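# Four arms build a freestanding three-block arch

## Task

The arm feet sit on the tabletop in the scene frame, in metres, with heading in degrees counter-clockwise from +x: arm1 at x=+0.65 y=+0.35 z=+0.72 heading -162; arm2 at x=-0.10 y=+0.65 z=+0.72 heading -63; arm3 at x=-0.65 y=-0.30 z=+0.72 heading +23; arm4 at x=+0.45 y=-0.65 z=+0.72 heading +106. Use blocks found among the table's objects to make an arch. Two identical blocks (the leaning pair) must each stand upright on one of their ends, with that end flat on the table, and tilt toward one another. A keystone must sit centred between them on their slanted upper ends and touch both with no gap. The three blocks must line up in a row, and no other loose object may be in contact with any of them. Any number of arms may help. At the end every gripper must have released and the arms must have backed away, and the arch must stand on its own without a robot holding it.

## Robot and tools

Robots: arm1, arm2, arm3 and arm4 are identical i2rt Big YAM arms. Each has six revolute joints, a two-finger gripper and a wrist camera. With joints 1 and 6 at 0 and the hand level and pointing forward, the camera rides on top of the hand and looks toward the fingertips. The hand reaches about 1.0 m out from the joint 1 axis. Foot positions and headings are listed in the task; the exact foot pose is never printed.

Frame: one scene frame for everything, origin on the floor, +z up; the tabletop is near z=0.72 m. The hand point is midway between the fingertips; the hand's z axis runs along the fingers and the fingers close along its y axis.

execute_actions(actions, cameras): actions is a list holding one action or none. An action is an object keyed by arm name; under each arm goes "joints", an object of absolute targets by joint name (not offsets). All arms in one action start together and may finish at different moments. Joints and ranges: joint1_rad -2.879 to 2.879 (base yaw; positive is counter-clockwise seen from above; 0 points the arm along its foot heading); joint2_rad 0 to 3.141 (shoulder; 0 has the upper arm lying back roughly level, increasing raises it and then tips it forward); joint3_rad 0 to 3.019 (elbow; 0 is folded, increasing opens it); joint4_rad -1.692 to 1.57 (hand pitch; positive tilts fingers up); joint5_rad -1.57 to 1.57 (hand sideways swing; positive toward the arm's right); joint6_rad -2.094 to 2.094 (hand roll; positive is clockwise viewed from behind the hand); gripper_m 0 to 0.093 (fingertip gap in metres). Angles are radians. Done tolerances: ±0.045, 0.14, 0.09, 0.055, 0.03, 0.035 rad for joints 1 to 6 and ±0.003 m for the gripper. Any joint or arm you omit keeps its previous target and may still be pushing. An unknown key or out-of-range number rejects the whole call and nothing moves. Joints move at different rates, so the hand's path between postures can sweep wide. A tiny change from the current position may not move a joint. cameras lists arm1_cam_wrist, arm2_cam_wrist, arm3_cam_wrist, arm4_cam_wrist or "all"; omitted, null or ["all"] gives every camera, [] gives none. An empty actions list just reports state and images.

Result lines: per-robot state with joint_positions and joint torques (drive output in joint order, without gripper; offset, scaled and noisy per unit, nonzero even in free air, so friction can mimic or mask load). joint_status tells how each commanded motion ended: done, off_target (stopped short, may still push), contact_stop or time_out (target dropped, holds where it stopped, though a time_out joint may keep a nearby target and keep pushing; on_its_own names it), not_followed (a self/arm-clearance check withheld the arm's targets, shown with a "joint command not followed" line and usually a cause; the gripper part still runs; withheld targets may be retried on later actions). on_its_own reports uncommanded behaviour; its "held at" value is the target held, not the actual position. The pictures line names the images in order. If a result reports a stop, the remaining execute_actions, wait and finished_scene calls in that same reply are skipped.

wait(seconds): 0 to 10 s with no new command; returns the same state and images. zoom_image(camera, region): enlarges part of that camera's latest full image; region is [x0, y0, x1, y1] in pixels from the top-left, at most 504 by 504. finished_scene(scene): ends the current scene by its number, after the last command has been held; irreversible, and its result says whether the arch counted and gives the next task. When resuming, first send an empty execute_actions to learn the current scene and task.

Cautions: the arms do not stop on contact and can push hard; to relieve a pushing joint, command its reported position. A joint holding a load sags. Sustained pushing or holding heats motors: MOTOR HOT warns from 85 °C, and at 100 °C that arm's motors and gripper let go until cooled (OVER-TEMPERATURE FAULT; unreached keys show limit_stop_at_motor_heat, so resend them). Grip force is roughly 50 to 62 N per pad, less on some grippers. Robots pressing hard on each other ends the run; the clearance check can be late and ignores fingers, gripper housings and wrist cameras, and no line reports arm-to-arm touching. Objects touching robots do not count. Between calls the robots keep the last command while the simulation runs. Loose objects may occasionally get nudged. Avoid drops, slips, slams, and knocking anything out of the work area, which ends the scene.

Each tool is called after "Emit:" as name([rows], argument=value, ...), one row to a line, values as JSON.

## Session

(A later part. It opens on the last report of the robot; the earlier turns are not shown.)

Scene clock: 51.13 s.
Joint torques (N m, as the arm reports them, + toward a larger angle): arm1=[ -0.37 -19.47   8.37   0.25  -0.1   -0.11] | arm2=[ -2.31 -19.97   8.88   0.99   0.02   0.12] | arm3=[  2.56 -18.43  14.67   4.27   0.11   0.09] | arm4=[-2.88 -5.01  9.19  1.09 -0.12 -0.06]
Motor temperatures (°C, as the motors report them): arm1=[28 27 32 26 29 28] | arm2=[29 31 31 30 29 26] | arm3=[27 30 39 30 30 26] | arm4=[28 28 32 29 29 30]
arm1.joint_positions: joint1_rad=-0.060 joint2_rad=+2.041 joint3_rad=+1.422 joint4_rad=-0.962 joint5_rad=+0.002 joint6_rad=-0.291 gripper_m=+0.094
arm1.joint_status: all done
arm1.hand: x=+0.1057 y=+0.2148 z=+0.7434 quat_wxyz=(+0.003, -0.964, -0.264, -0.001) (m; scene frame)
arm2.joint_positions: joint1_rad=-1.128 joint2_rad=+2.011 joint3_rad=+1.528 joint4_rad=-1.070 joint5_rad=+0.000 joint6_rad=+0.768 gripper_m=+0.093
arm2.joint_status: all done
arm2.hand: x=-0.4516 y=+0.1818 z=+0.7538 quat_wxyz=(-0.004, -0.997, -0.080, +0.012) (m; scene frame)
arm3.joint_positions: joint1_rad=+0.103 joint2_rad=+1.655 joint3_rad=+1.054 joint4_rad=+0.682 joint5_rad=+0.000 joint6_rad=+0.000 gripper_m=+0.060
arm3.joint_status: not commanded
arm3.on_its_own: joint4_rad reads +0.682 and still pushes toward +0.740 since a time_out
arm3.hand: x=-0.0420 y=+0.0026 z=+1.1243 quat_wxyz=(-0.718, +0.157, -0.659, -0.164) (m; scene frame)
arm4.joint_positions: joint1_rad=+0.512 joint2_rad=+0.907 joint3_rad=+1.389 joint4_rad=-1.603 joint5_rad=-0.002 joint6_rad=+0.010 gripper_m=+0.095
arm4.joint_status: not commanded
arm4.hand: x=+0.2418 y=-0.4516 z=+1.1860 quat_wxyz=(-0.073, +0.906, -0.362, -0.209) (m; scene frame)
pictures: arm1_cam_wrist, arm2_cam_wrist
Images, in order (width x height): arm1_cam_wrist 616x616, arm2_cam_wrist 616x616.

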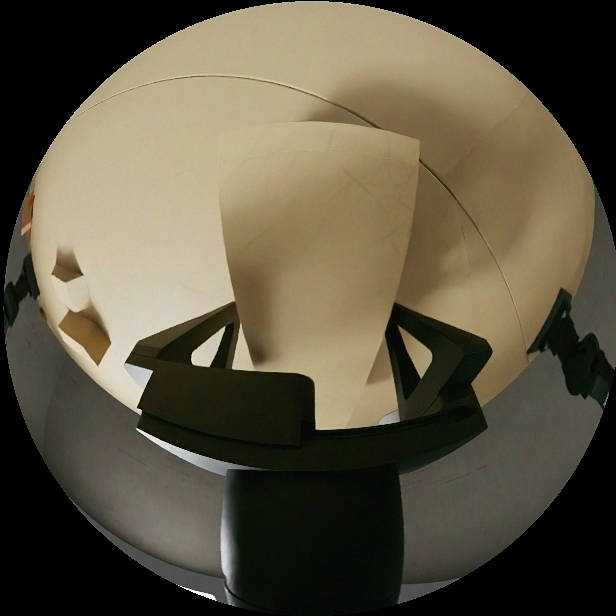

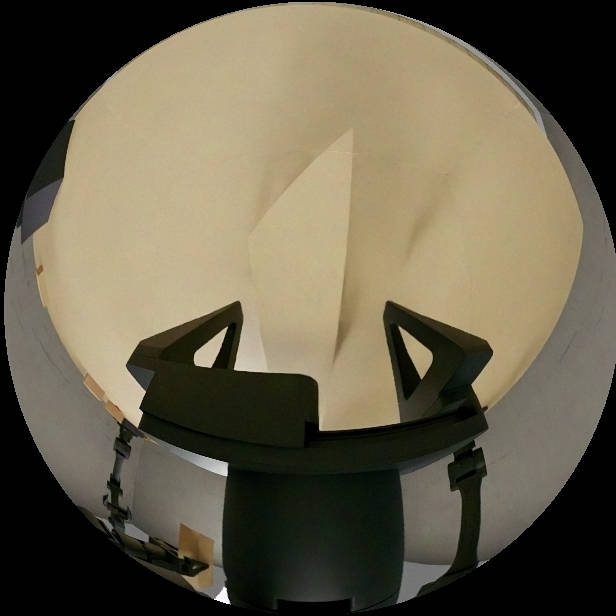

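Emit:
execute_actions([
  {"arm2":{"joints":{"joint2_rad":2.055}},"arm1":{"joints":{"gripper_m":0.045}}},
], cameras=[])

Emit:
execute_actions([
  {"arm2":{"joints":{"gripper_m":0.02}},"arm1":{"joints":{"joint2_rad":1.5}}},
], cameras=["arm1_cam_wrist","arm2_cam_wrist"])

Scene clock: 52.20 s.
Joint torques (N m, as the arm reports them, + toward a larger angle): arm1=[ -0.37 -19.52   8.38   0.21  -0.08  -0.09] | arm2=[ -2.35 -18.66   8.84   1.01   0.01   0.11] | arm3=[  2.25 -18.39  14.68   4.29   0.12   0.13] | arm4=[-2.9  -4.66  9.19  1.04 -0.14 -0.02]
Motor temperatures (°C, as the motors report them): arm1=[28 28 31 26 29 28] | arm2=[29 31 31 30 29 26] | arm3=[27 30 39 30 30 26] | arm4=[28 28 33 29 29 30]
arm1.joint_positions: joint1_rad=-0.060 joint2_rad=+2.041 joint3_rad=+1.422 joint4_rad=-0.961 joint5_rad=+0.002 joint6_rad=-0.292 gripper_m=+0.060
arm1.joint_status: gripper_m off_target (ended at +0.060, target +0.045)
arm1.hand: x=+0.1053 y=+0.2147 z=+0.7434 quat_wxyz=(+0.003, -0.964, -0.265, -0.001) (m; scene frame)
arm2.joint_positions: joint1_rad=-1.128 joint2_rad=+2.016 joint3_rad=+1.528 joint4_rad=-1.070 joint5_rad=+0.000 joint6_rad=+0.768 gripper_m=+0.093
arm2.joint_status: all done
arm2.hand: x=-0.4513 y=+0.1822 z=+0.7510 quat_wxyz=(-0.002, -0.997, -0.080, +0.011) (m; scene frame)
arm3.joint_positions: joint1_rad=+0.103 joint2_rad=+1.655 joint3_rad=+1.054 joint4_rad=+0.682 joint5_rad=+0.000 joint6_rad=+0.000 gripper_m=+0.060
arm3.joint_status: not commanded
arm3.on_its_own: joint4_rad reads +0.682 and still pushes toward +0.740 since a time_out
arm3.hand: x=-0.0420 y=+0.0026 z=+1.1243 quat_wxyz=(-0.718, +0.157, -0.659, -0.164) (m; scene frame)
arm4.joint_positions: joint1_rad=+0.512 joint2_rad=+0.907 joint3_rad=+1.389 joint4_rad=-1.603 joint5_rad=-0.002 joint6_rad=+0.010 gripper_m=+0.095
arm4.joint_status: not commanded
arm4.hand: x=+0.2418 y=-0.4516 z=+1.1860 quat_wxyz=(-0.073, +0.906, -0.362, -0.209) (m; scene frame)
pictures: none
No camera images: the call's "cameras" was empty. Leave "cameras" out to get every camera's image.

Scene clock: 53.87 s.
Joint torques (N m, as the arm reports them, + toward a larger angle): arm1=[ -0.39 -16.41  13.56   1.    -0.08  -0.08] | arm2=[ -2.36 -18.91   8.8    0.87   0.06   0.1 ] | arm3=[  2.77 -18.2   14.8    4.15   0.1    0.17] | arm4=[-2.83 -5.27  9.19  1.08 -0.09 -0.06]
Motor temperatures (°C, as the motors report them): arm1=[28 28 32 26 29 28] | arm2=[29 31 31 30 29 26] | arm3=[27 30 39 30 30 26] | arm4=[28 28 33 29 29 30]
arm1.joint_positions: joint1_rad=-0.060 joint2_rad=+1.523 joint3_rad=+1.394 joint4_rad=-0.960 joint5_rad=+0.002 joint6_rad=-0.292 gripper_m=+0.060
arm1.joint_status: all done
arm1.hand: x=+0.1062 y=+0.2137 z=+1.0181 quat_wxyz=(+0.009, -0.936, -0.257, +0.242) (m; scene frame)
arm2.joint_positions: joint1_rad=-1.129 joint2_rad=+2.016 joint3_rad=+1.528 joint4_rad=-1.068 joint5_rad=-0.001 joint6_rad=+0.770 gripper_m=+0.031
arm2.joint_status: gripper_m off_target (ended at +0.031, target +0.020)
arm2.hand: x=-0.4517 y=+0.1817 z=+0.7510 quat_wxyz=(-0.004, -0.997, -0.079, +0.011) (m; scene frame)
arm3.joint_positions: joint1_rad=+0.103 joint2_rad=+1.655 joint3_rad=+1.054 joint4_rad=+0.682 joint5_rad=+0.000 joint6_rad=+0.000 gripper_m=+0.060
arm3.joint_status: not commanded
arm3.on_its_own: joint4_rad reads +0.682 and still pushes toward +0.740 since a time_out
arm3.hand: x=-0.0420 y=+0.0026 z=+1.1243 quat_wxyz=(-0.718, +0.157, -0.659, -0.164) (m; scene frame)
arm4.joint_positions: joint1_rad=+0.512 joint2_rad=+0.907 joint3_rad=+1.389 joint4_rad=-1.603 joint5_rad=-0.002 joint6_rad=+0.010 gripper_m=+0.095
arm4.joint_status: not commanded
arm4.hand: x=+0.2418 y=-0.4516 z=+1.1860 quat_wxyz=(-0.073, +0.906, -0.362, -0.209) (m; scene frame)
pictures: arm1_cam_wrist, arm2_cam_wrist
Images, in order (width x height): arm1_cam_wrist 616x616, arm2_cam_wrist 616x616.

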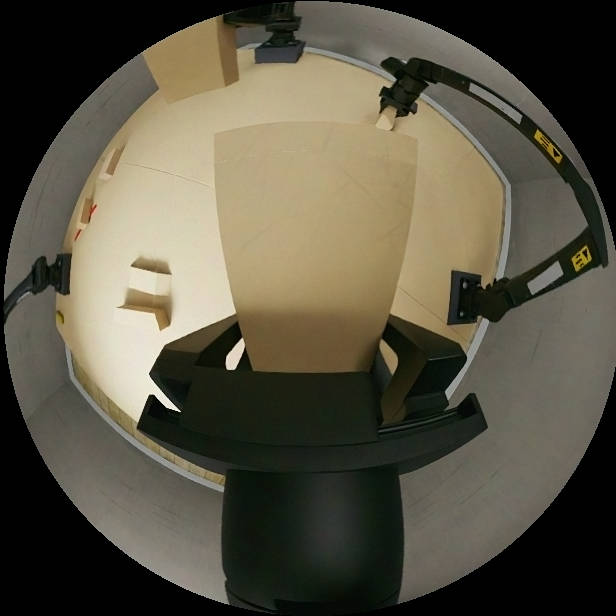

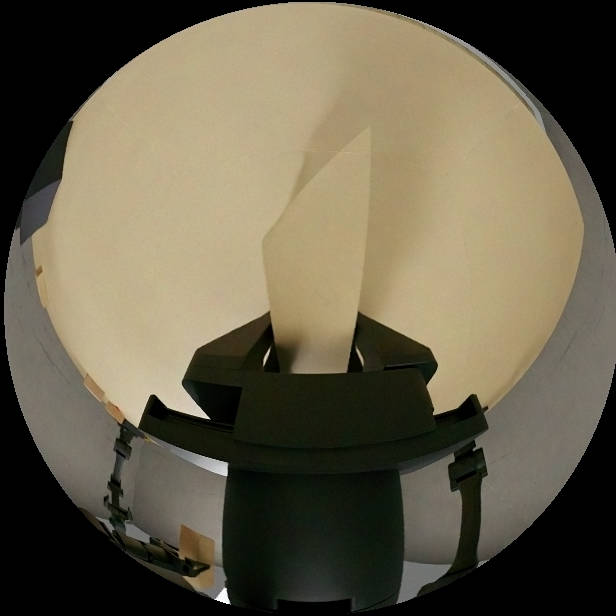

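Emit:
execute_actions([
  {"arm2":{"joints":{"joint2_rad":1.2,"joint3_rad":1.3,"joint6_rad":-1.57}},"arm1":{"joints":{"joint1_rad":0.16,"joint2_rad":1.0,"joint3_rad":0.78,"joint4_rad":0.86,"joint6_rad":0.0}}},
], cameras=[])

Scene clock: 56.80 s.
Joint torques (N m, as the arm reports them, + toward a larger angle): arm1=[-0.73 -7.93 13.76  2.84  0.04  0.08] | arm2=[-2.19 -9.26 12.5   1.55 -0.13 -0.09] | arm3=[  2.17 -18.74  14.82   4.33   0.04   0.1 ] | arm4=[-3.02 -4.89  9.15  0.98 -0.13 -0.07]
Motor temperatures (°C, as the motors report them): arm1=[28 28 32 26 29 28] | arm2=[29 31 31 30 29 26] | arm3=[27 31 40 30 30 26] | arm4=[28 28 33 29 29 30]
arm1.joint_positions: joint1_rad=+0.165 joint2_rad=+1.021 joint3_rad=+0.743 joint4_rad=+0.814 joint5_rad=-0.001 joint6_rad=-0.010 gripper_m=+0.060
arm1.joint_status: all done
arm1.hand: x=+0.2449 y=+0.1406 z=+1.2812 quat_wxyz=(-0.197, -0.477, -0.120, +0.848) (m; scene frame)
arm2.joint_positions: joint1_rad=-1.129 joint2_rad=+1.193 joint3_rad=+1.277 joint4_rad=-1.059 joint5_rad=-0.001 joint6_rad=-1.558 gripper_m=+0.031
arm2.joint_status: all done
arm2.hand: x=-0.3737 y=+0.2794 z=+1.0677 quat_wxyz=(+0.097, -0.306, -0.905, +0.279) (m; scene frame)
arm3.joint_positions: joint1_rad=+0.103 joint2_rad=+1.655 joint3_rad=+1.054 joint4_rad=+0.682 joint5_rad=+0.000 joint6_rad=+0.000 gripper_m=+0.060
arm3.joint_status: not commanded
arm3.on_its_own: joint4_rad reads +0.682 and still pushes toward +0.740 since a time_out
arm3.hand: x=-0.0420 y=+0.0026 z=+1.1243 quat_wxyz=(-0.718, +0.157, -0.659, -0.164) (m; scene frame)
arm4.joint_positions: joint1_rad=+0.512 joint2_rad=+0.907 joint3_rad=+1.389 joint4_rad=-1.603 joint5_rad=-0.002 joint6_rad=+0.010 gripper_m=+0.095
arm4.joint_status: not commanded
arm4.hand: x=+0.2418 y=-0.4516 z=+1.1860 quat_wxyz=(-0.073, +0.906, -0.362, -0.209) (m; scene frame)
pictures: none
No camera images: the call's "cameras" was empty. Leave "cameras" out to get every camera's image.

Emit:
execute_actions([
  {"arm2":{"joints":{"joint1_rad":-0.7,"joint3_rad":0.88,"joint4_rad":0.72,"joint5_rad":-0.29}},"arm1":{"joints":{"joint2_rad":1.58,"joint3_rad":0.62}},"arm3":{"joints":{"joint2_rad":1.98,"joint3_rad":1.14}}},
], cameras=[])

Scene clock: 59.33 s.
Joint torques (N m, as the arm reports them, + toward a larger angle): arm1=[ -0.55 -13.45   9.5    2.49   0.05   0.08] | arm2=[ -1.83 -10.38  12.63   3.32   0.    -0.03] | arm3=[  2.19 -21.76  11.06   3.47   0.11   0.12] | arm4=[-2.92 -4.78  9.2   1.04 -0.11 -0.02]
Motor temperatures (°C, as the motors report them): arm1=[28 28 32 26 29 28] | arm2=[29 30 32 30 29 26] | arm3=[27 31 40 30 30 26] | arm4=[28 28 33 29 29 30]
arm1.joint_positions: joint1_rad=+0.165 joint2_rad=+1.607 joint3_rad=+0.589 joint4_rad=+0.834 joint5_rad=-0.001 joint6_rad=-0.010 gripper_m=+0.060
arm1.joint_status: all done
arm1.hand: x=+0.1661 y=+0.1032 z=+0.9089 quat_wxyz=(-0.144, -0.745, -0.184, +0.625) (m; scene frame)
arm2.joint_positions: joint1_rad=-0.697 joint2_rad=+1.204 joint3_rad=+0.853 joint4_rad=+0.692 joint5_rad=-0.289 joint6_rad=-1.560 gripper_m=+0.031
arm2.joint_status: all done
arm2.hand: x=-0.1579 y=+0.1185 z=+1.1854 quat_wxyz=(+0.001, +0.059, -0.582, +0.811) (m; scene frame)
arm3.joint_positions: joint1_rad=+0.103 joint2_rad=+2.039 joint3_rad=+1.092 joint4_rad=+0.703 joint5_rad=+0.000 joint6_rad=+0.001 gripper_m=+0.060
arm3.joint_status: all done
arm3.hand: x=-0.0104 y=+0.0155 z=+0.8862 quat_wxyz=(-0.601, +0.181, -0.766, -0.136) (m; scene frame)
arm4.joint_positions: joint1_rad=+0.512 joint2_rad=+0.907 joint3_rad=+1.389 joint4_rad=-1.603 joint5_rad=-0.002 joint6_rad=+0.010 gripper_m=+0.095
arm4.joint_status: not commanded
arm4.hand: x=+0.2418 y=-0.4516 z=+1.1860 quat_wxyz=(-0.073, +0.906, -0.362, -0.209) (m; scene frame)
pictures: none
No camera images: the call's "cameras" was empty. Leave "cameras" out to get every camera's image.

Emit:
execute_actions([
  {"arm1":{"joints":{"joint2_rad":1.70,"joint3_rad":0.63}},"arm3":{"joints":{"joint3_rad":1.04}},"arm4":{"joints":{"joint1_rad":0.22,"joint3_rad":0.8,"joint4_rad":0.6}}},
], cameras=[])

Emit:
execute_actions([
  {"arm1":{"joints":{"joint2_rad":1.745}},"arm3":{"joints":{"joint2_rad":2.07}},"arm4":{"joints":{"joint2_rad":1.55,"joint3_rad":0.45,"joint4_rad":1.05}}},
], cameras=["arm4_cam_wrist","arm2_cam_wrist"])

Scene clock: 62.03 s.
Joint torques (N m, as the arm reports them, + toward a larger angle): arm1=[ -0.64 -14.63   9.4    2.44   0.04   0.09] | arm2=[ -1.91 -10.3   12.59   3.26   0.    -0.03] | arm3=[  2.87 -20.18   7.99   3.19   0.09   0.06] | arm4=[-3.12 -6.2  10.66  1.75 -0.17 -0.05]
Motor temperatures (°C, as the motors report them): arm1=[28 28 32 26 29 28] | arm2=[29 30 32 30 29 26] | arm3=[27 31 39 30 30 26] | arm4=[28 28 33 29 29 30]
arm1.joint_positions: joint1_rad=+0.165 joint2_rad=+1.728 joint3_rad=+0.589 joint4_rad=+0.834 joint5_rad=-0.001 joint6_rad=-0.010 gripper_m=+0.060
arm1.joint_status: all done
arm1.hand: x=+0.1684 y=+0.1048 z=+0.8455 quat_wxyz=(-0.133, -0.781, -0.193, +0.579) (m; scene frame)
arm2.joint_positions: joint1_rad=-0.697 joint2_rad=+1.204 joint3_rad=+0.853 joint4_rad=+0.692 joint5_rad=-0.289 joint6_rad=-1.560 gripper_m=+0.031
arm2.joint_status: not commanded
arm2.hand: x=-0.1579 y=+0.1185 z=+1.1854 quat_wxyz=(+0.001, +0.059, -0.582, +0.811) (m; scene frame)
arm3.joint_positions: joint1_rad=+0.103 joint2_rad=+2.033 joint3_rad=+1.022 joint4_rad=+0.703 joint5_rad=+0.000 joint6_rad=+0.001 gripper_m=+0.060
arm3.joint_status: all done
arm3.hand: x=-0.0339 y=+0.0037 z=+0.8592 quat_wxyz=(-0.577, +0.185, -0.785, -0.130) (m; scene frame)
arm4.joint_positions: joint1_rad=+0.228 joint2_rad=+0.907 joint3_rad=+0.787 joint4_rad=+0.584 joint5_rad=-0.001 joint6_rad=+0.009 gripper_m=+0.095
arm4.joint_status: all done
arm4.hand: x=+0.2271 y=-0.2669 z=+1.2928 quat_wxyz=(-0.413, +0.456, -0.267, -0.742) (m; scene frame)
pictures: none
No camera images: the call's "cameras" was empty. Leave "cameras" out to get every camera's image.

Scene clock: 63.37 s.
Joint torques (N m, as the arm reports them, + toward a larger angle): arm1=[ -0.71 -11.04   9.18   2.38   0.04   0.09] | arm2=[ -1.98 -10.31  12.6    3.28   0.01  -0.02] | arm3=[  2.1  -16.23   7.77   3.22   0.09   0.08] | arm4=[ -2.35 -10.43   5.99   2.28  -0.15  -0.04]
Motor temperatures (°C, as the motors report them): arm1=[28 28 32 26 29 28] | arm2=[29 30 32 30 29 26] | arm3=[27 31 39 30 30 26] | arm4=[28 28 33 29 29 30]
arm1.joint_positions: joint1_rad=+0.165 joint2_rad=+1.732 joint3_rad=+0.592 joint4_rad=+0.834 joint5_rad=-0.001 joint6_rad=-0.010 gripper_m=+0.060
arm1.joint_status: all done
arm1.hand: x=+0.1676 y=+0.1044 z=+0.8445 quat_wxyz=(-0.133, -0.781, -0.193, +0.578) (m; scene frame)
arm2.joint_positions: joint1_rad=-0.697 joint2_rad=+1.204 joint3_rad=+0.853 joint4_rad=+0.692 joint5_rad=-0.289 joint6_rad=-1.560 gripper_m=+0.031
arm2.joint_status: not commanded
arm2.hand: x=-0.1579 y=+0.1185 z=+1.1854 quat_wxyz=(+0.001, +0.059, -0.582, +0.811) (m; scene frame)
arm3.joint_positions: joint1_rad=+0.103 joint2_rad=+2.074 joint3_rad=+1.022 joint4_rad=+0.708 joint5_rad=+0.000 joint6_rad=+0.003 gripper_m=+0.060
arm3.joint_status: all done
arm3.hand: x=-0.0371 y=+0.0018 z=+0.8329 quat_wxyz=(-0.562, +0.186, -0.795, -0.128) (m; scene frame)
arm4.joint_positions: joint1_rad=+0.228 joint2_rad=+1.548 joint3_rad=+0.438 joint4_rad=+1.032 joint5_rad=-0.001 joint6_rad=+0.009 gripper_m=+0.095
arm4.joint_status: all done
arm4.hand: x=+0.1969 y=-0.2241 z=+0.9069 quat_wxyz=(-0.328, +0.637, -0.369, -0.592) (m; scene frame)
pictures: arm2_cam_wrist, arm4_cam_wrist
Images, in order (width x height): arm2_cam_wrist 616x616, arm4_cam_wrist 616x616.

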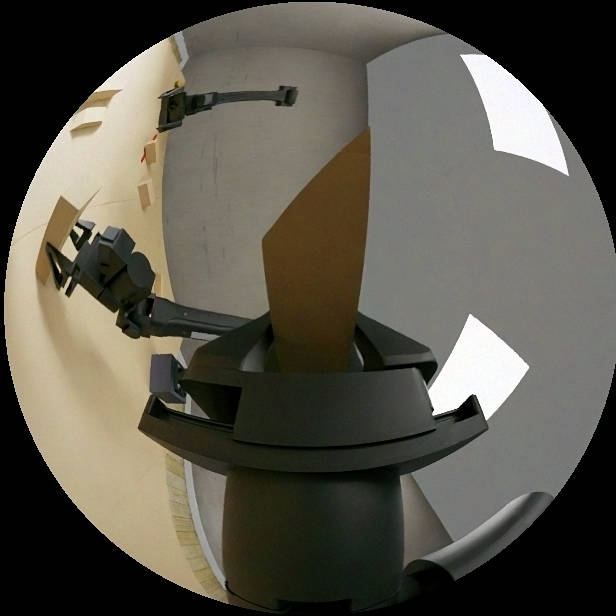

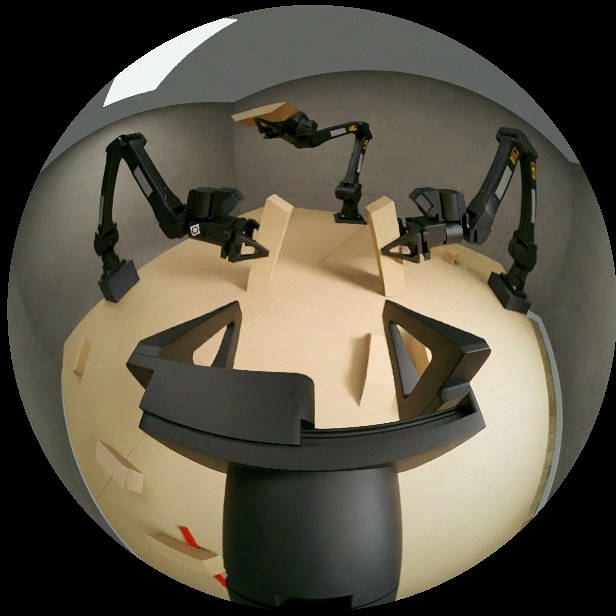

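Emit:
zoom_image(camera="arm4_cam_wrist", region=[220,170,440,320])

Region (220, 170, 440, 320) of arm4_cam_wrist's 616x616 image, scaled by 2.291, with more detail than that image has; it fills the top 344 rows of this view, and the rest is white.

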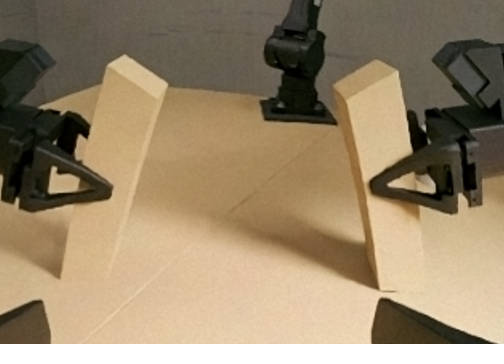

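Emit:
execute_actions([
  {"arm1":{"joints":{"joint3_rad":0.685,"joint4_rad":0.78}},"arm2":{"joints":{"joint1_rad":-0.31}}},
], cameras=["arm4_cam_wrist"])

Scene clock: 66.30 s.
Joint torques (N m, as the arm reports them, + toward a larger angle): arm1=[ -0.67 -12.73  10.1    1.36   0.04   0.09] | arm2=[ -2.35 -10.41  12.61   3.26   0.16  -0.03] | arm3=[  2.66 -16.97   7.56   3.24   0.1    0.06] | arm4=[ -2.44 -10.42   6.09   2.23  -0.14  -0.04]
Motor temperatures (°C, as the motors report them): arm1=[28 28 32 26 29 28] | arm2=[29 30 32 30 29 26] | arm3=[27 31 38 30 30 26] | arm4=[28 28 33 29 29 30]
arm1.joint_positions: joint1_rad=+0.165 joint2_rad=+1.745 joint3_rad=+0.640 joint4_rad=+0.779 joint5_rad=-0.001 joint6_rad=-0.010 gripper_m=+0.060
arm1.joint_status: all done
arm1.hand: x=+0.1539 y=+0.0975 z=+0.8441 quat_wxyz=(-0.131, -0.787, -0.194, +0.571) (m; scene frame)
arm2.joint_positions: joint1_rad=-0.304 joint2_rad=+1.204 joint3_rad=+0.853 joint4_rad=+0.692 joint5_rad=-0.293 joint6_rad=-1.560 gripper_m=+0.031
arm2.joint_status: all done
arm2.hand: x=+0.0509 y=+0.1348 z=+1.1827 quat_wxyz=(-0.159, +0.172, -0.561, +0.794) (m; scene frame)
arm3.joint_positions: joint1_rad=+0.103 joint2_rad=+2.074 joint3_rad=+1.022 joint4_rad=+0.708 joint5_rad=+0.000 joint6_rad=+0.003 gripper_m=+0.060
arm3.joint_status: not commanded
arm3.hand: x=-0.0371 y=+0.0018 z=+0.8329 quat_wxyz=(-0.562, +0.186, -0.795, -0.128) (m; scene frame)
arm4.joint_positions: joint1_rad=+0.228 joint2_rad=+1.548 joint3_rad=+0.438 joint4_rad=+1.032 joint5_rad=-0.001 joint6_rad=+0.009 gripper_m=+0.095
arm4.joint_status: not commanded
arm4.hand: x=+0.1969 y=-0.2241 z=+0.9069 quat_wxyz=(-0.328, +0.637, -0.369, -0.592) (m; scene frame)
pictures: arm4_cam_wrist
Images, in order (width x height): arm4_cam_wrist 616x616.

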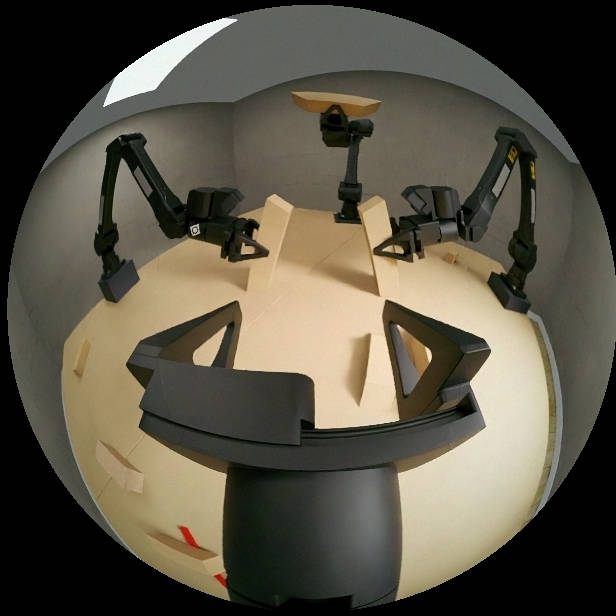

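Emit:
execute_actions([
  {"arm2":{"joints":{"joint1_rad":-0.295,"joint2_rad":1.55,"joint4_rad":0.80,"joint5_rad":-0.27}}},
])

Scene clock: 68.27 s.
Joint torques (N m, as the arm reports them, + toward a larger angle): arm1=[ -0.79 -12.72  10.04   1.38   0.05   0.1 ] | arm2=[ -0.79 -17.32  10.88   2.91   0.08  -0.03] | arm3=[  2.97 -16.48   7.66   3.16   0.11   0.07] | arm4=[ -2.49 -10.87   6.02   2.15  -0.15  -0.02]
Motor temperatures (°C, as the motors report them): arm1=[28 28 32 26 29 28] | arm2=[29 30 32 30 29 26] | arm3=[27 31 38 30 30 26] | arm4=[28 28 32 29 29 30]
arm1.joint_positions: joint1_rad=+0.165 joint2_rad=+1.745 joint3_rad=+0.640 joint4_rad=+0.779 joint5_rad=-0.001 joint6_rad=-0.010 gripper_m=+0.060
arm1.joint_status: not commanded
arm1.hand: x=+0.1539 y=+0.0975 z=+0.8441 quat_wxyz=(-0.131, -0.787, -0.194, +0.571) (m; scene frame)
arm2.joint_positions: joint1_rad=-0.304 joint2_rad=+1.576 joint3_rad=+0.853 joint4_rad=+0.784 joint5_rad=-0.273 joint6_rad=-1.560 gripper_m=+0.031
arm2.joint_status: all done
arm2.hand: x=+0.0606 y=+0.0522 z=+0.9962 quat_wxyz=(-0.158, +0.161, -0.670, +0.707) (m; scene frame)
arm3.joint_positions: joint1_rad=+0.103 joint2_rad=+2.074 joint3_rad=+1.022 joint4_rad=+0.708 joint5_rad=+0.000 joint6_rad=+0.003 gripper_m=+0.060
arm3.joint_status: not commanded
arm3.hand: x=-0.0371 y=+0.0018 z=+0.8329 quat_wxyz=(-0.562, +0.186, -0.795, -0.128) (m; scene frame)
arm4.joint_positions: joint1_rad=+0.228 joint2_rad=+1.548 joint3_rad=+0.438 joint4_rad=+1.032 joint5_rad=-0.001 joint6_rad=+0.009 gripper_m=+0.095
arm4.joint_status: not commanded
arm4.hand: x=+0.1969 y=-0.2241 z=+0.9069 quat_wxyz=(-0.328, +0.637, -0.369, -0.592) (m; scene frame)
pictures: arm1_cam_wrist, arm2_cam_wrist, arm3_cam_wrist, arm4_cam_wrist
Images, in order (width x height): arm1_cam_wrist 616x616, arm2_cam_wrist 616x616, arm3_cam_wrist 616x616, arm4_cam_wrist 616x616.

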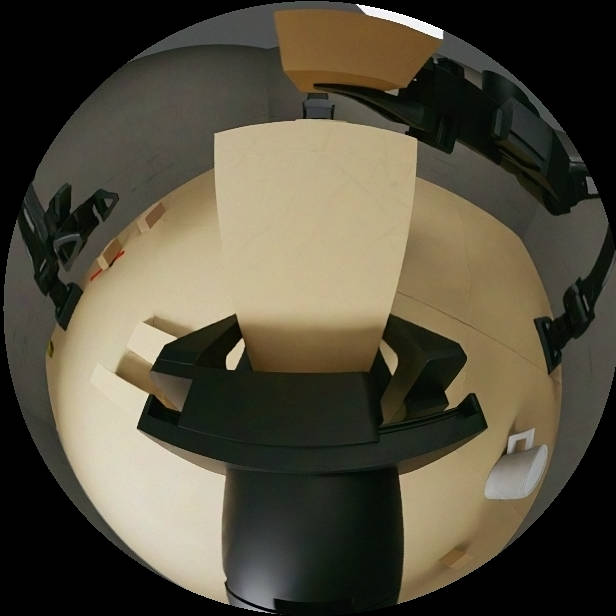

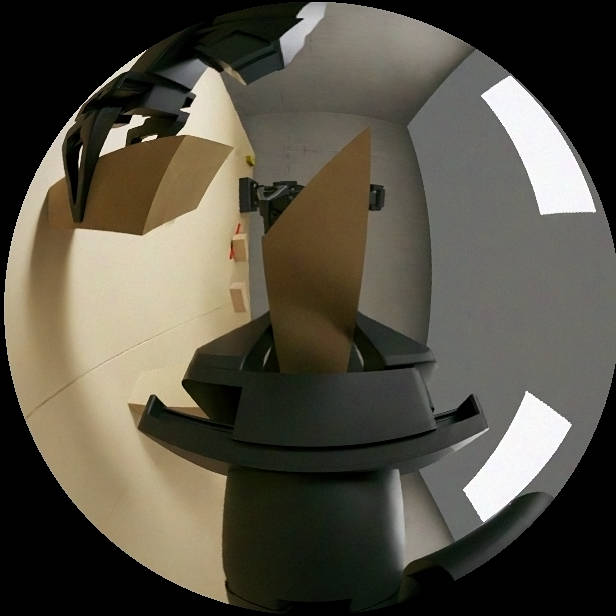

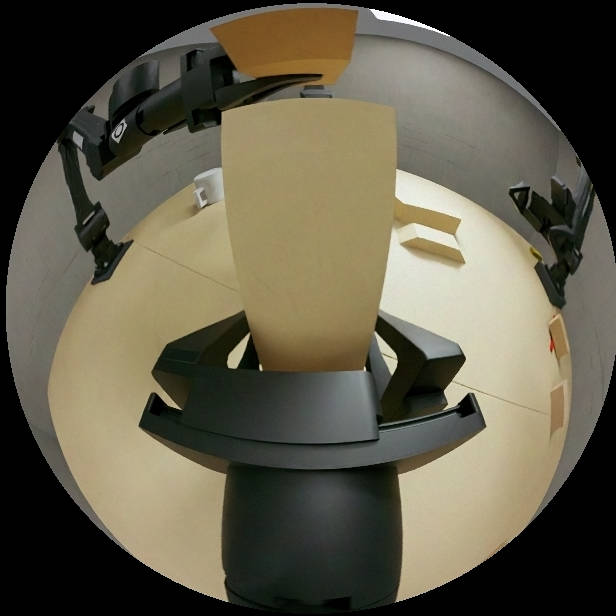

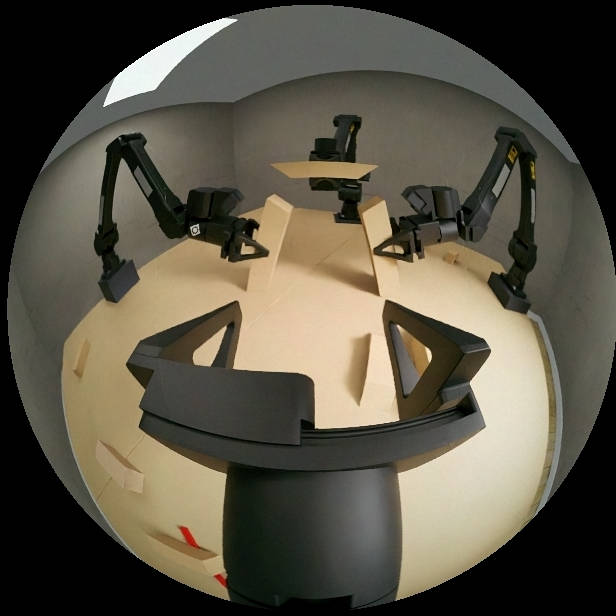

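Emit:
execute_actions([
  {"arm2":{"joints":{"joint2_rad":1.665,"joint4_rad":0.88}}},
])

Scene clock: 69.97 s.
Joint torques (N m, as the arm reports them, + toward a larger angle): arm1=[ -0.62 -12.71  10.05   1.35   0.04   0.09] | arm2=[ -0.7  -15.65  10.3    3.46   0.07  -0.02] | arm3=[  2.37 -16.85   7.5    3.16   0.08   0.1 ] | arm4=[ -2.75 -10.34   6.12   2.18  -0.13  -0.05]
Motor temperatures (°C, as the motors report them): arm1=[28 28 32 26 29 28] | arm2=[29 30 32 30 29 26] | arm3=[27 31 38 30 30 26] | arm4=[28 28 32 29 29 30]
arm1.joint_positions: joint1_rad=+0.165 joint2_rad=+1.745 joint3_rad=+0.640 joint4_rad=+0.779 joint5_rad=-0.001 joint6_rad=-0.010 gripper_m=+0.060
arm1.joint_status: not commanded
arm1.hand: x=+0.1539 y=+0.0975 z=+0.8441 quat_wxyz=(-0.131, -0.787, -0.194, +0.571) (m; scene frame)
arm2.joint_positions: joint1_rad=-0.304 joint2_rad=+1.665 joint3_rad=+0.853 joint4_rad=+0.854 joint5_rad=-0.273 joint6_rad=-1.560 gripper_m=+0.031
arm2.joint_status: all done
arm2.hand: x=+0.0619 y=+0.0424 z=+0.9589 quat_wxyz=(-0.159, +0.161, -0.678, +0.700) (m; scene frame)
arm3.joint_positions: joint1_rad=+0.103 joint2_rad=+2.074 joint3_rad=+1.022 joint4_rad=+0.708 joint5_rad=+0.000 joint6_rad=+0.003 gripper_m=+0.060
arm3.joint_status: not commanded
arm3.hand: x=-0.0371 y=+0.0018 z=+0.8329 quat_wxyz=(-0.562, +0.186, -0.795, -0.128) (m; scene frame)
arm4.joint_positions: joint1_rad=+0.228 joint2_rad=+1.548 joint3_rad=+0.438 joint4_rad=+1.032 joint5_rad=-0.001 joint6_rad=+0.009 gripper_m=+0.095
arm4.joint_status: not commanded
arm4.hand: x=+0.1969 y=-0.2241 z=+0.9069 quat_wxyz=(-0.328, +0.637, -0.369, -0.592) (m; scene frame)
pictures: arm1_cam_wrist, arm2_cam_wrist, arm3_cam_wrist, arm4_cam_wrist
Images, in order (width x height): arm1_cam_wrist 616x616, arm2_cam_wrist 616x616, arm3_cam_wrist 616x616, arm4_cam_wrist 616x616.

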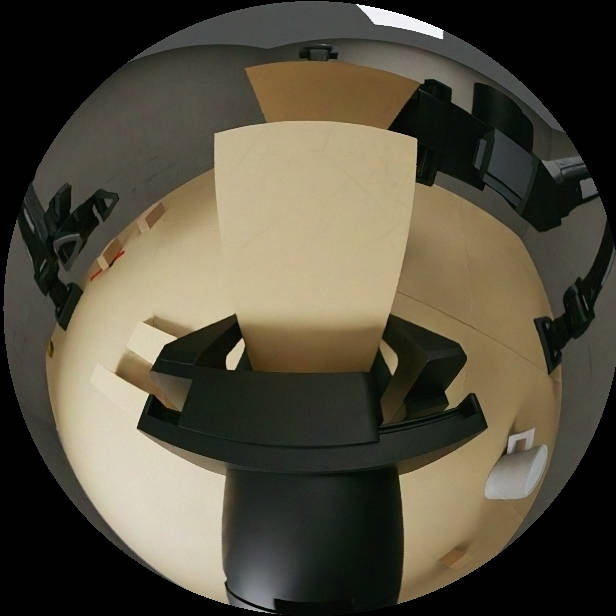

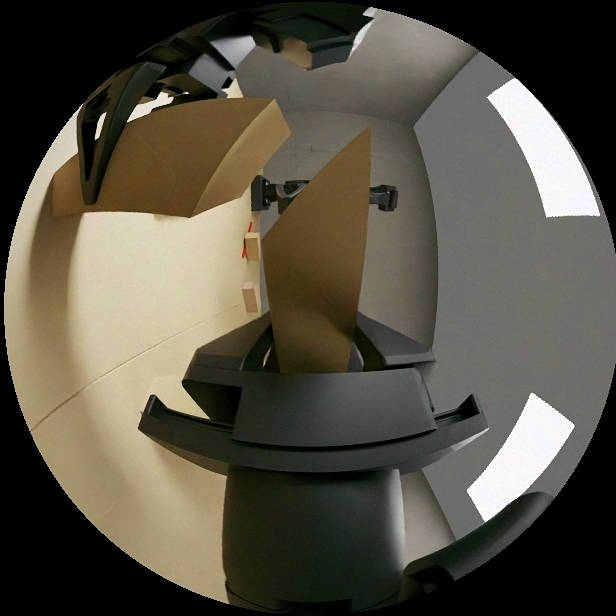

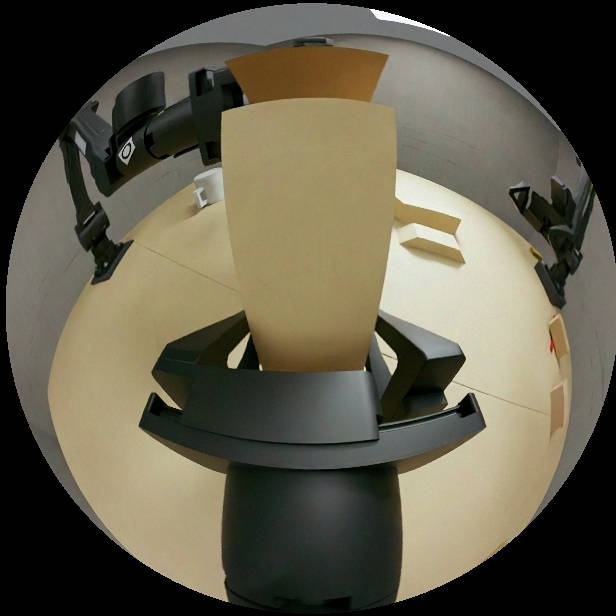

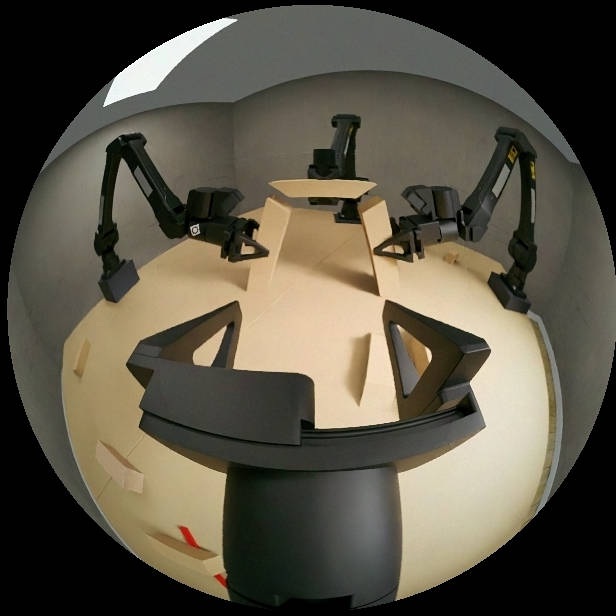

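Emit:
execute_actions([
  {"arm2":{"joints":{"joint2_rad":1.72,"joint4_rad":0.92}}},
])

Scene clock: 70.97 s.
Joint torques (N m, as the arm reports them, + toward a larger angle): arm1=[ -0.64 -12.78  10.05   1.37   0.05   0.09] | arm2=[ -0.73 -15.37  10.01   3.56   0.07  -0.02] | arm3=[  2.33 -16.69   7.59   3.4    0.13   0.15] | arm4=[ -2.78 -10.56   6.07   2.12  -0.16  -0.03]
Motor temperatures (°C, as the motors report them): arm1=[28 28 32 26 29 28] | arm2=[29 30 32 30 29 26] | arm3=[27 31 37 30 30 26] | arm4=[28 28 32 29 29 30]
arm1.joint_positions: joint1_rad=+0.165 joint2_rad=+1.745 joint3_rad=+0.640 joint4_rad=+0.779 joint5_rad=-0.001 joint6_rad=-0.010 gripper_m=+0.060
arm1.joint_status: not commanded
arm1.hand: x=+0.1539 y=+0.0975 z=+0.8441 quat_wxyz=(-0.131, -0.787, -0.194, +0.571) (m; scene frame)
arm2.joint_positions: joint1_rad=-0.304 joint2_rad=+1.710 joint3_rad=+0.853 joint4_rad=+0.892 joint5_rad=-0.273 joint6_rad=-1.560 gripper_m=+0.031
arm2.joint_status: all done
arm2.hand: x=+0.0624 y=+0.0387 z=+0.9407 quat_wxyz=(-0.159, +0.161, -0.680, +0.698) (m; scene frame)
arm3.joint_positions: joint1_rad=+0.103 joint2_rad=+2.074 joint3_rad=+1.022 joint4_rad=+0.708 joint5_rad=+0.000 joint6_rad=+0.003 gripper_m=+0.060
arm3.joint_status: not commanded
arm3.hand: x=-0.0371 y=+0.0018 z=+0.8329 quat_wxyz=(-0.562, +0.186, -0.795, -0.128) (m; scene frame)
arm4.joint_positions: joint1_rad=+0.228 joint2_rad=+1.548 joint3_rad=+0.438 joint4_rad=+1.032 joint5_rad=-0.001 joint6_rad=+0.009 gripper_m=+0.095
arm4.joint_status: not commanded
arm4.hand: x=+0.1969 y=-0.2241 z=+0.9069 quat_wxyz=(-0.328, +0.637, -0.369, -0.592) (m; scene frame)
pictures: arm1_cam_wrist, arm2_cam_wrist, arm3_cam_wrist, arm4_cam_wrist
Images, in order (width x height): arm1_cam_wrist 616x616, arm2_cam_wrist 616x616, arm3_cam_wrist 616x616, arm4_cam_wrist 616x616.

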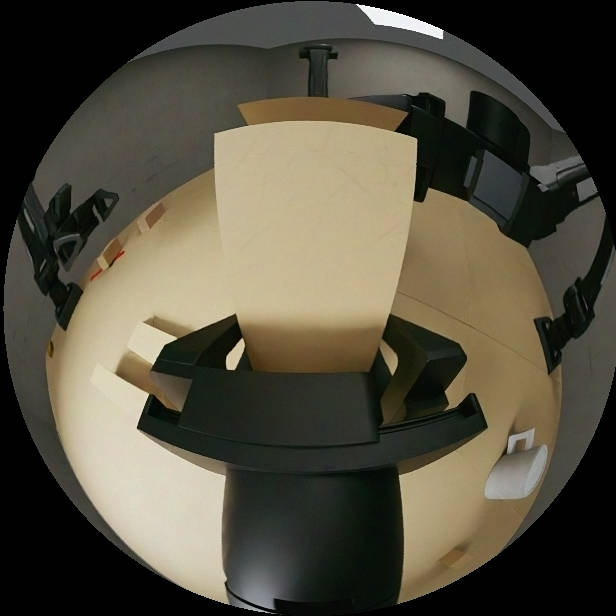

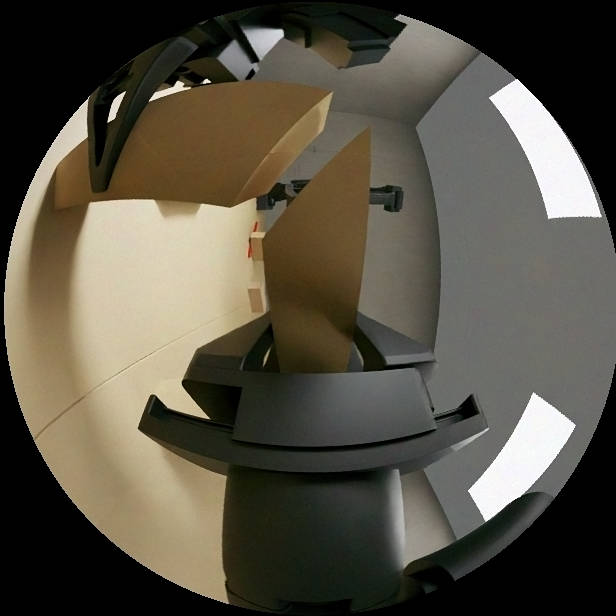

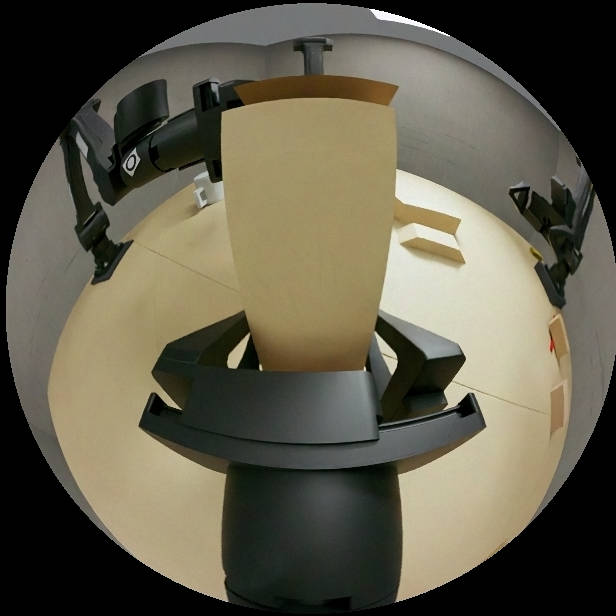

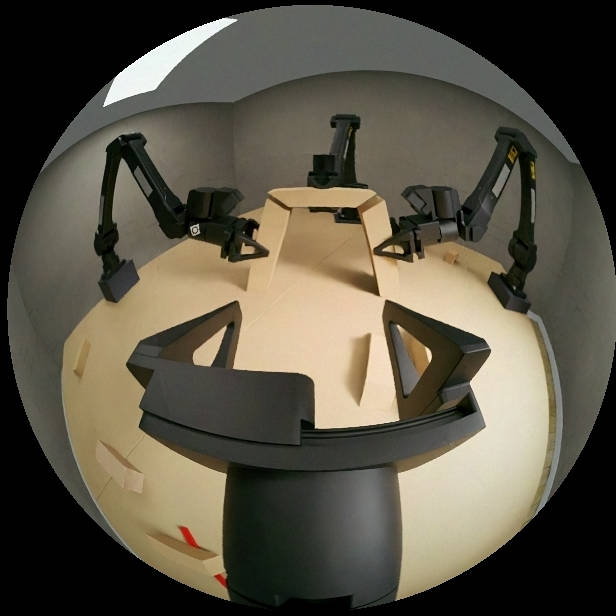

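Emit:
zoom_image(camera="arm4_cam_wrist", region=[230,160,420,310])

Region (230, 160, 420, 310) of arm4_cam_wrist's 616x616 image, scaled by 2.653, with more detail than that image has; it fills the top 398 rows of this view, and the rest is white.

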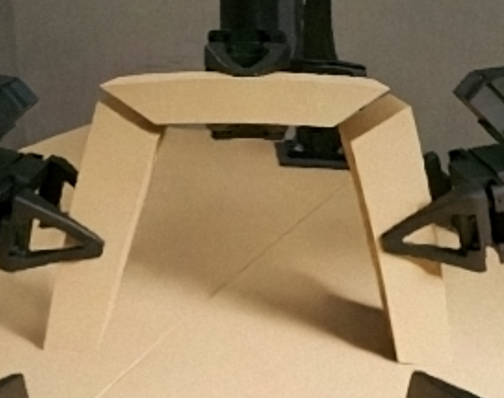

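Emit:
execute_actions([
  {"arm2":{"joints":{"joint2_rad":1.745,"joint4_rad":0.94,"joint5_rad":-0.245}}},
], cameras=["arm4_cam_wrist"])

Emit:
zoom_image(camera="arm4_cam_wrist", region=[240,160,420,260])

Scene clock: 72.13 s.
Joint torques (N m, as the arm reports them, + toward a larger angle): arm1=[ -0.72 -12.67  10.05   1.35   0.04   0.09] | arm2=[ -0.71 -14.83   9.99   3.55   0.1   -0.02] | arm3=[  2.84 -16.47   7.37   2.99   0.03   0.11] | arm4=[ -2.6  -10.41   6.17   2.16  -0.15  -0.05]
Motor temperatures (°C, as the motors report them): arm1=[28 28 32 26 29 28] | arm2=[29 30 32 30 29 26] | arm3=[27 31 37 30 30 26] | arm4=[28 28 32 29 29 30]
arm1.joint_positions: joint1_rad=+0.165 joint2_rad=+1.745 joint3_rad=+0.640 joint4_rad=+0.779 joint5_rad=-0.001 joint6_rad=-0.010 gripper_m=+0.060
arm1.joint_status: not commanded
arm1.hand: x=+0.1539 y=+0.0975 z=+0.8441 quat_wxyz=(-0.131, -0.787, -0.194, +0.571) (m; scene frame)
arm2.joint_positions: joint1_rad=-0.304 joint2_rad=+1.729 joint3_rad=+0.853 joint4_rad=+0.911 joint5_rad=-0.248 joint6_rad=-1.560 gripper_m=+0.031
arm2.joint_status: all done
arm2.hand: x=+0.0587 y=+0.0356 z=+0.9338 quat_wxyz=(-0.151, +0.152, -0.682, +0.700) (m; scene frame)
arm3.joint_positions: joint1_rad=+0.103 joint2_rad=+2.074 joint3_rad=+1.022 joint4_rad=+0.708 joint5_rad=+0.000 joint6_rad=+0.003 gripper_m=+0.060
arm3.joint_status: not commanded
arm3.hand: x=-0.0371 y=+0.0018 z=+0.8329 quat_wxyz=(-0.562, +0.186, -0.795, -0.128) (m; scene frame)
arm4.joint_positions: joint1_rad=+0.228 joint2_rad=+1.548 joint3_rad=+0.438 joint4_rad=+1.032 joint5_rad=-0.001 joint6_rad=+0.009 gripper_m=+0.095
arm4.joint_status: not commanded
arm4.hand: x=+0.1969 y=-0.2241 z=+0.9069 quat_wxyz=(-0.328, +0.637, -0.369, -0.592) (m; scene frame)
pictures: arm4_cam_wrist
Images, in order (width x height): arm4_cam_wrist 616x616.

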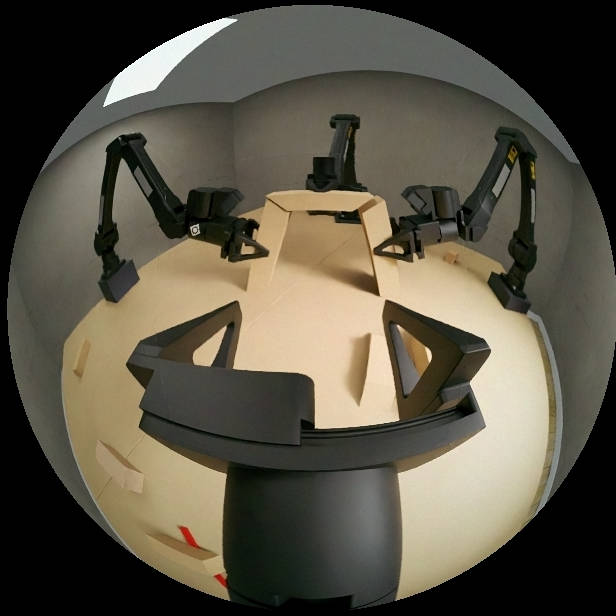

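Region (240, 160, 420, 260) of arm4_cam_wrist's 616x616 image, scaled by 2.800, with more detail than that image has.

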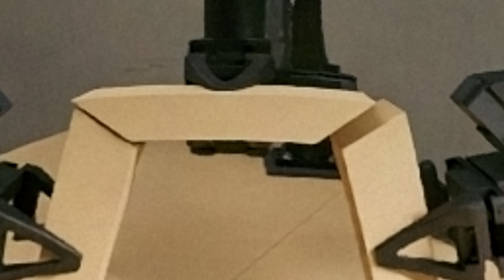

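Emit:
execute_actions([
  {"arm1":{"joints":{"joint2_rad":1.755,"joint3_rad":0.71,"joint4_rad":0.75}}},
], cameras=["arm4_cam_wrist"])

Emit:
zoom_image(camera="arm4_cam_wrist", region=[230,160,420,310])

Scene clock: 73.07 s.
Joint torques (N m, as the arm reports them, + toward a larger angle): arm1=[ -0.63 -12.48  10.46   1.41   0.04   0.09] | arm2=[ -0.67 -14.82   9.91   3.6    0.1   -0.02] | arm3=[  2.26 -16.95   7.4    3.07   0.07   0.1 ] | arm4=[ -2.46 -10.28   6.15   2.09  -0.16  -0.05]
Motor temperatures (°C, as the motors report them): arm1=[28 28 32 26 29 28] | arm2=[29 30 32 30 29 26] | arm3=[27 31 37 30 30 26] | arm4=[28 28 32 29 29 30]
arm1.joint_positions: joint1_rad=+0.165 joint2_rad=+1.751 joint3_rad=+0.662 joint4_rad=+0.748 joint5_rad=-0.001 joint6_rad=-0.010 gripper_m=+0.060
arm1.joint_status: all done
arm1.hand: x=+0.1481 y=+0.0945 z=+0.8430 quat_wxyz=(-0.130, -0.791, -0.195, +0.565) (m; scene frame)
arm2.joint_positions: joint1_rad=-0.304 joint2_rad=+1.729 joint3_rad=+0.853 joint4_rad=+0.911 joint5_rad=-0.248 joint6_rad=-1.560 gripper_m=+0.031
arm2.joint_status: not commanded
arm2.hand: x=+0.0587 y=+0.0356 z=+0.9338 quat_wxyz=(-0.151, +0.152, -0.682, +0.700) (m; scene frame)
arm3.joint_positions: joint1_rad=+0.103 joint2_rad=+2.074 joint3_rad=+1.022 joint4_rad=+0.708 joint5_rad=+0.000 joint6_rad=+0.003 gripper_m=+0.060
arm3.joint_status: not commanded
arm3.hand: x=-0.0371 y=+0.0018 z=+0.8329 quat_wxyz=(-0.562, +0.186, -0.795, -0.128) (m; scene frame)
arm4.joint_positions: joint1_rad=+0.228 joint2_rad=+1.548 joint3_rad=+0.438 joint4_rad=+1.032 joint5_rad=-0.001 joint6_rad=+0.009 gripper_m=+0.095
arm4.joint_status: not commanded
arm4.hand: x=+0.1969 y=-0.2241 z=+0.9069 quat_wxyz=(-0.328, +0.637, -0.369, -0.592) (m; scene frame)
pictures: arm4_cam_wrist
Images, in order (width x height): arm4_cam_wrist 616x616.

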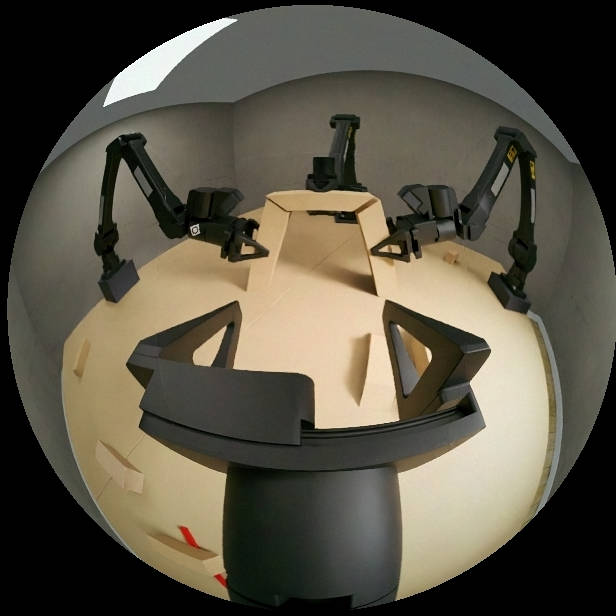

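Region (230, 160, 420, 310) of arm4_cam_wrist's 616x616 image, scaled by 2.653, with more detail than that image has; it fills the top 398 rows of this view, and the rest is white.

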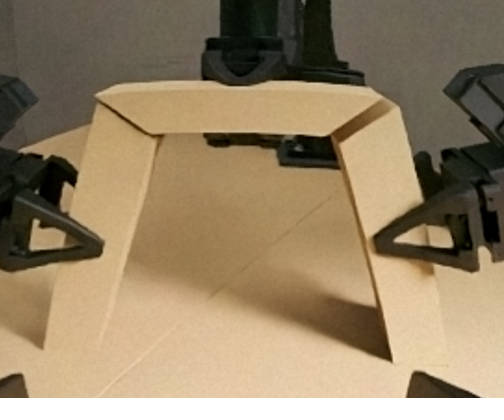

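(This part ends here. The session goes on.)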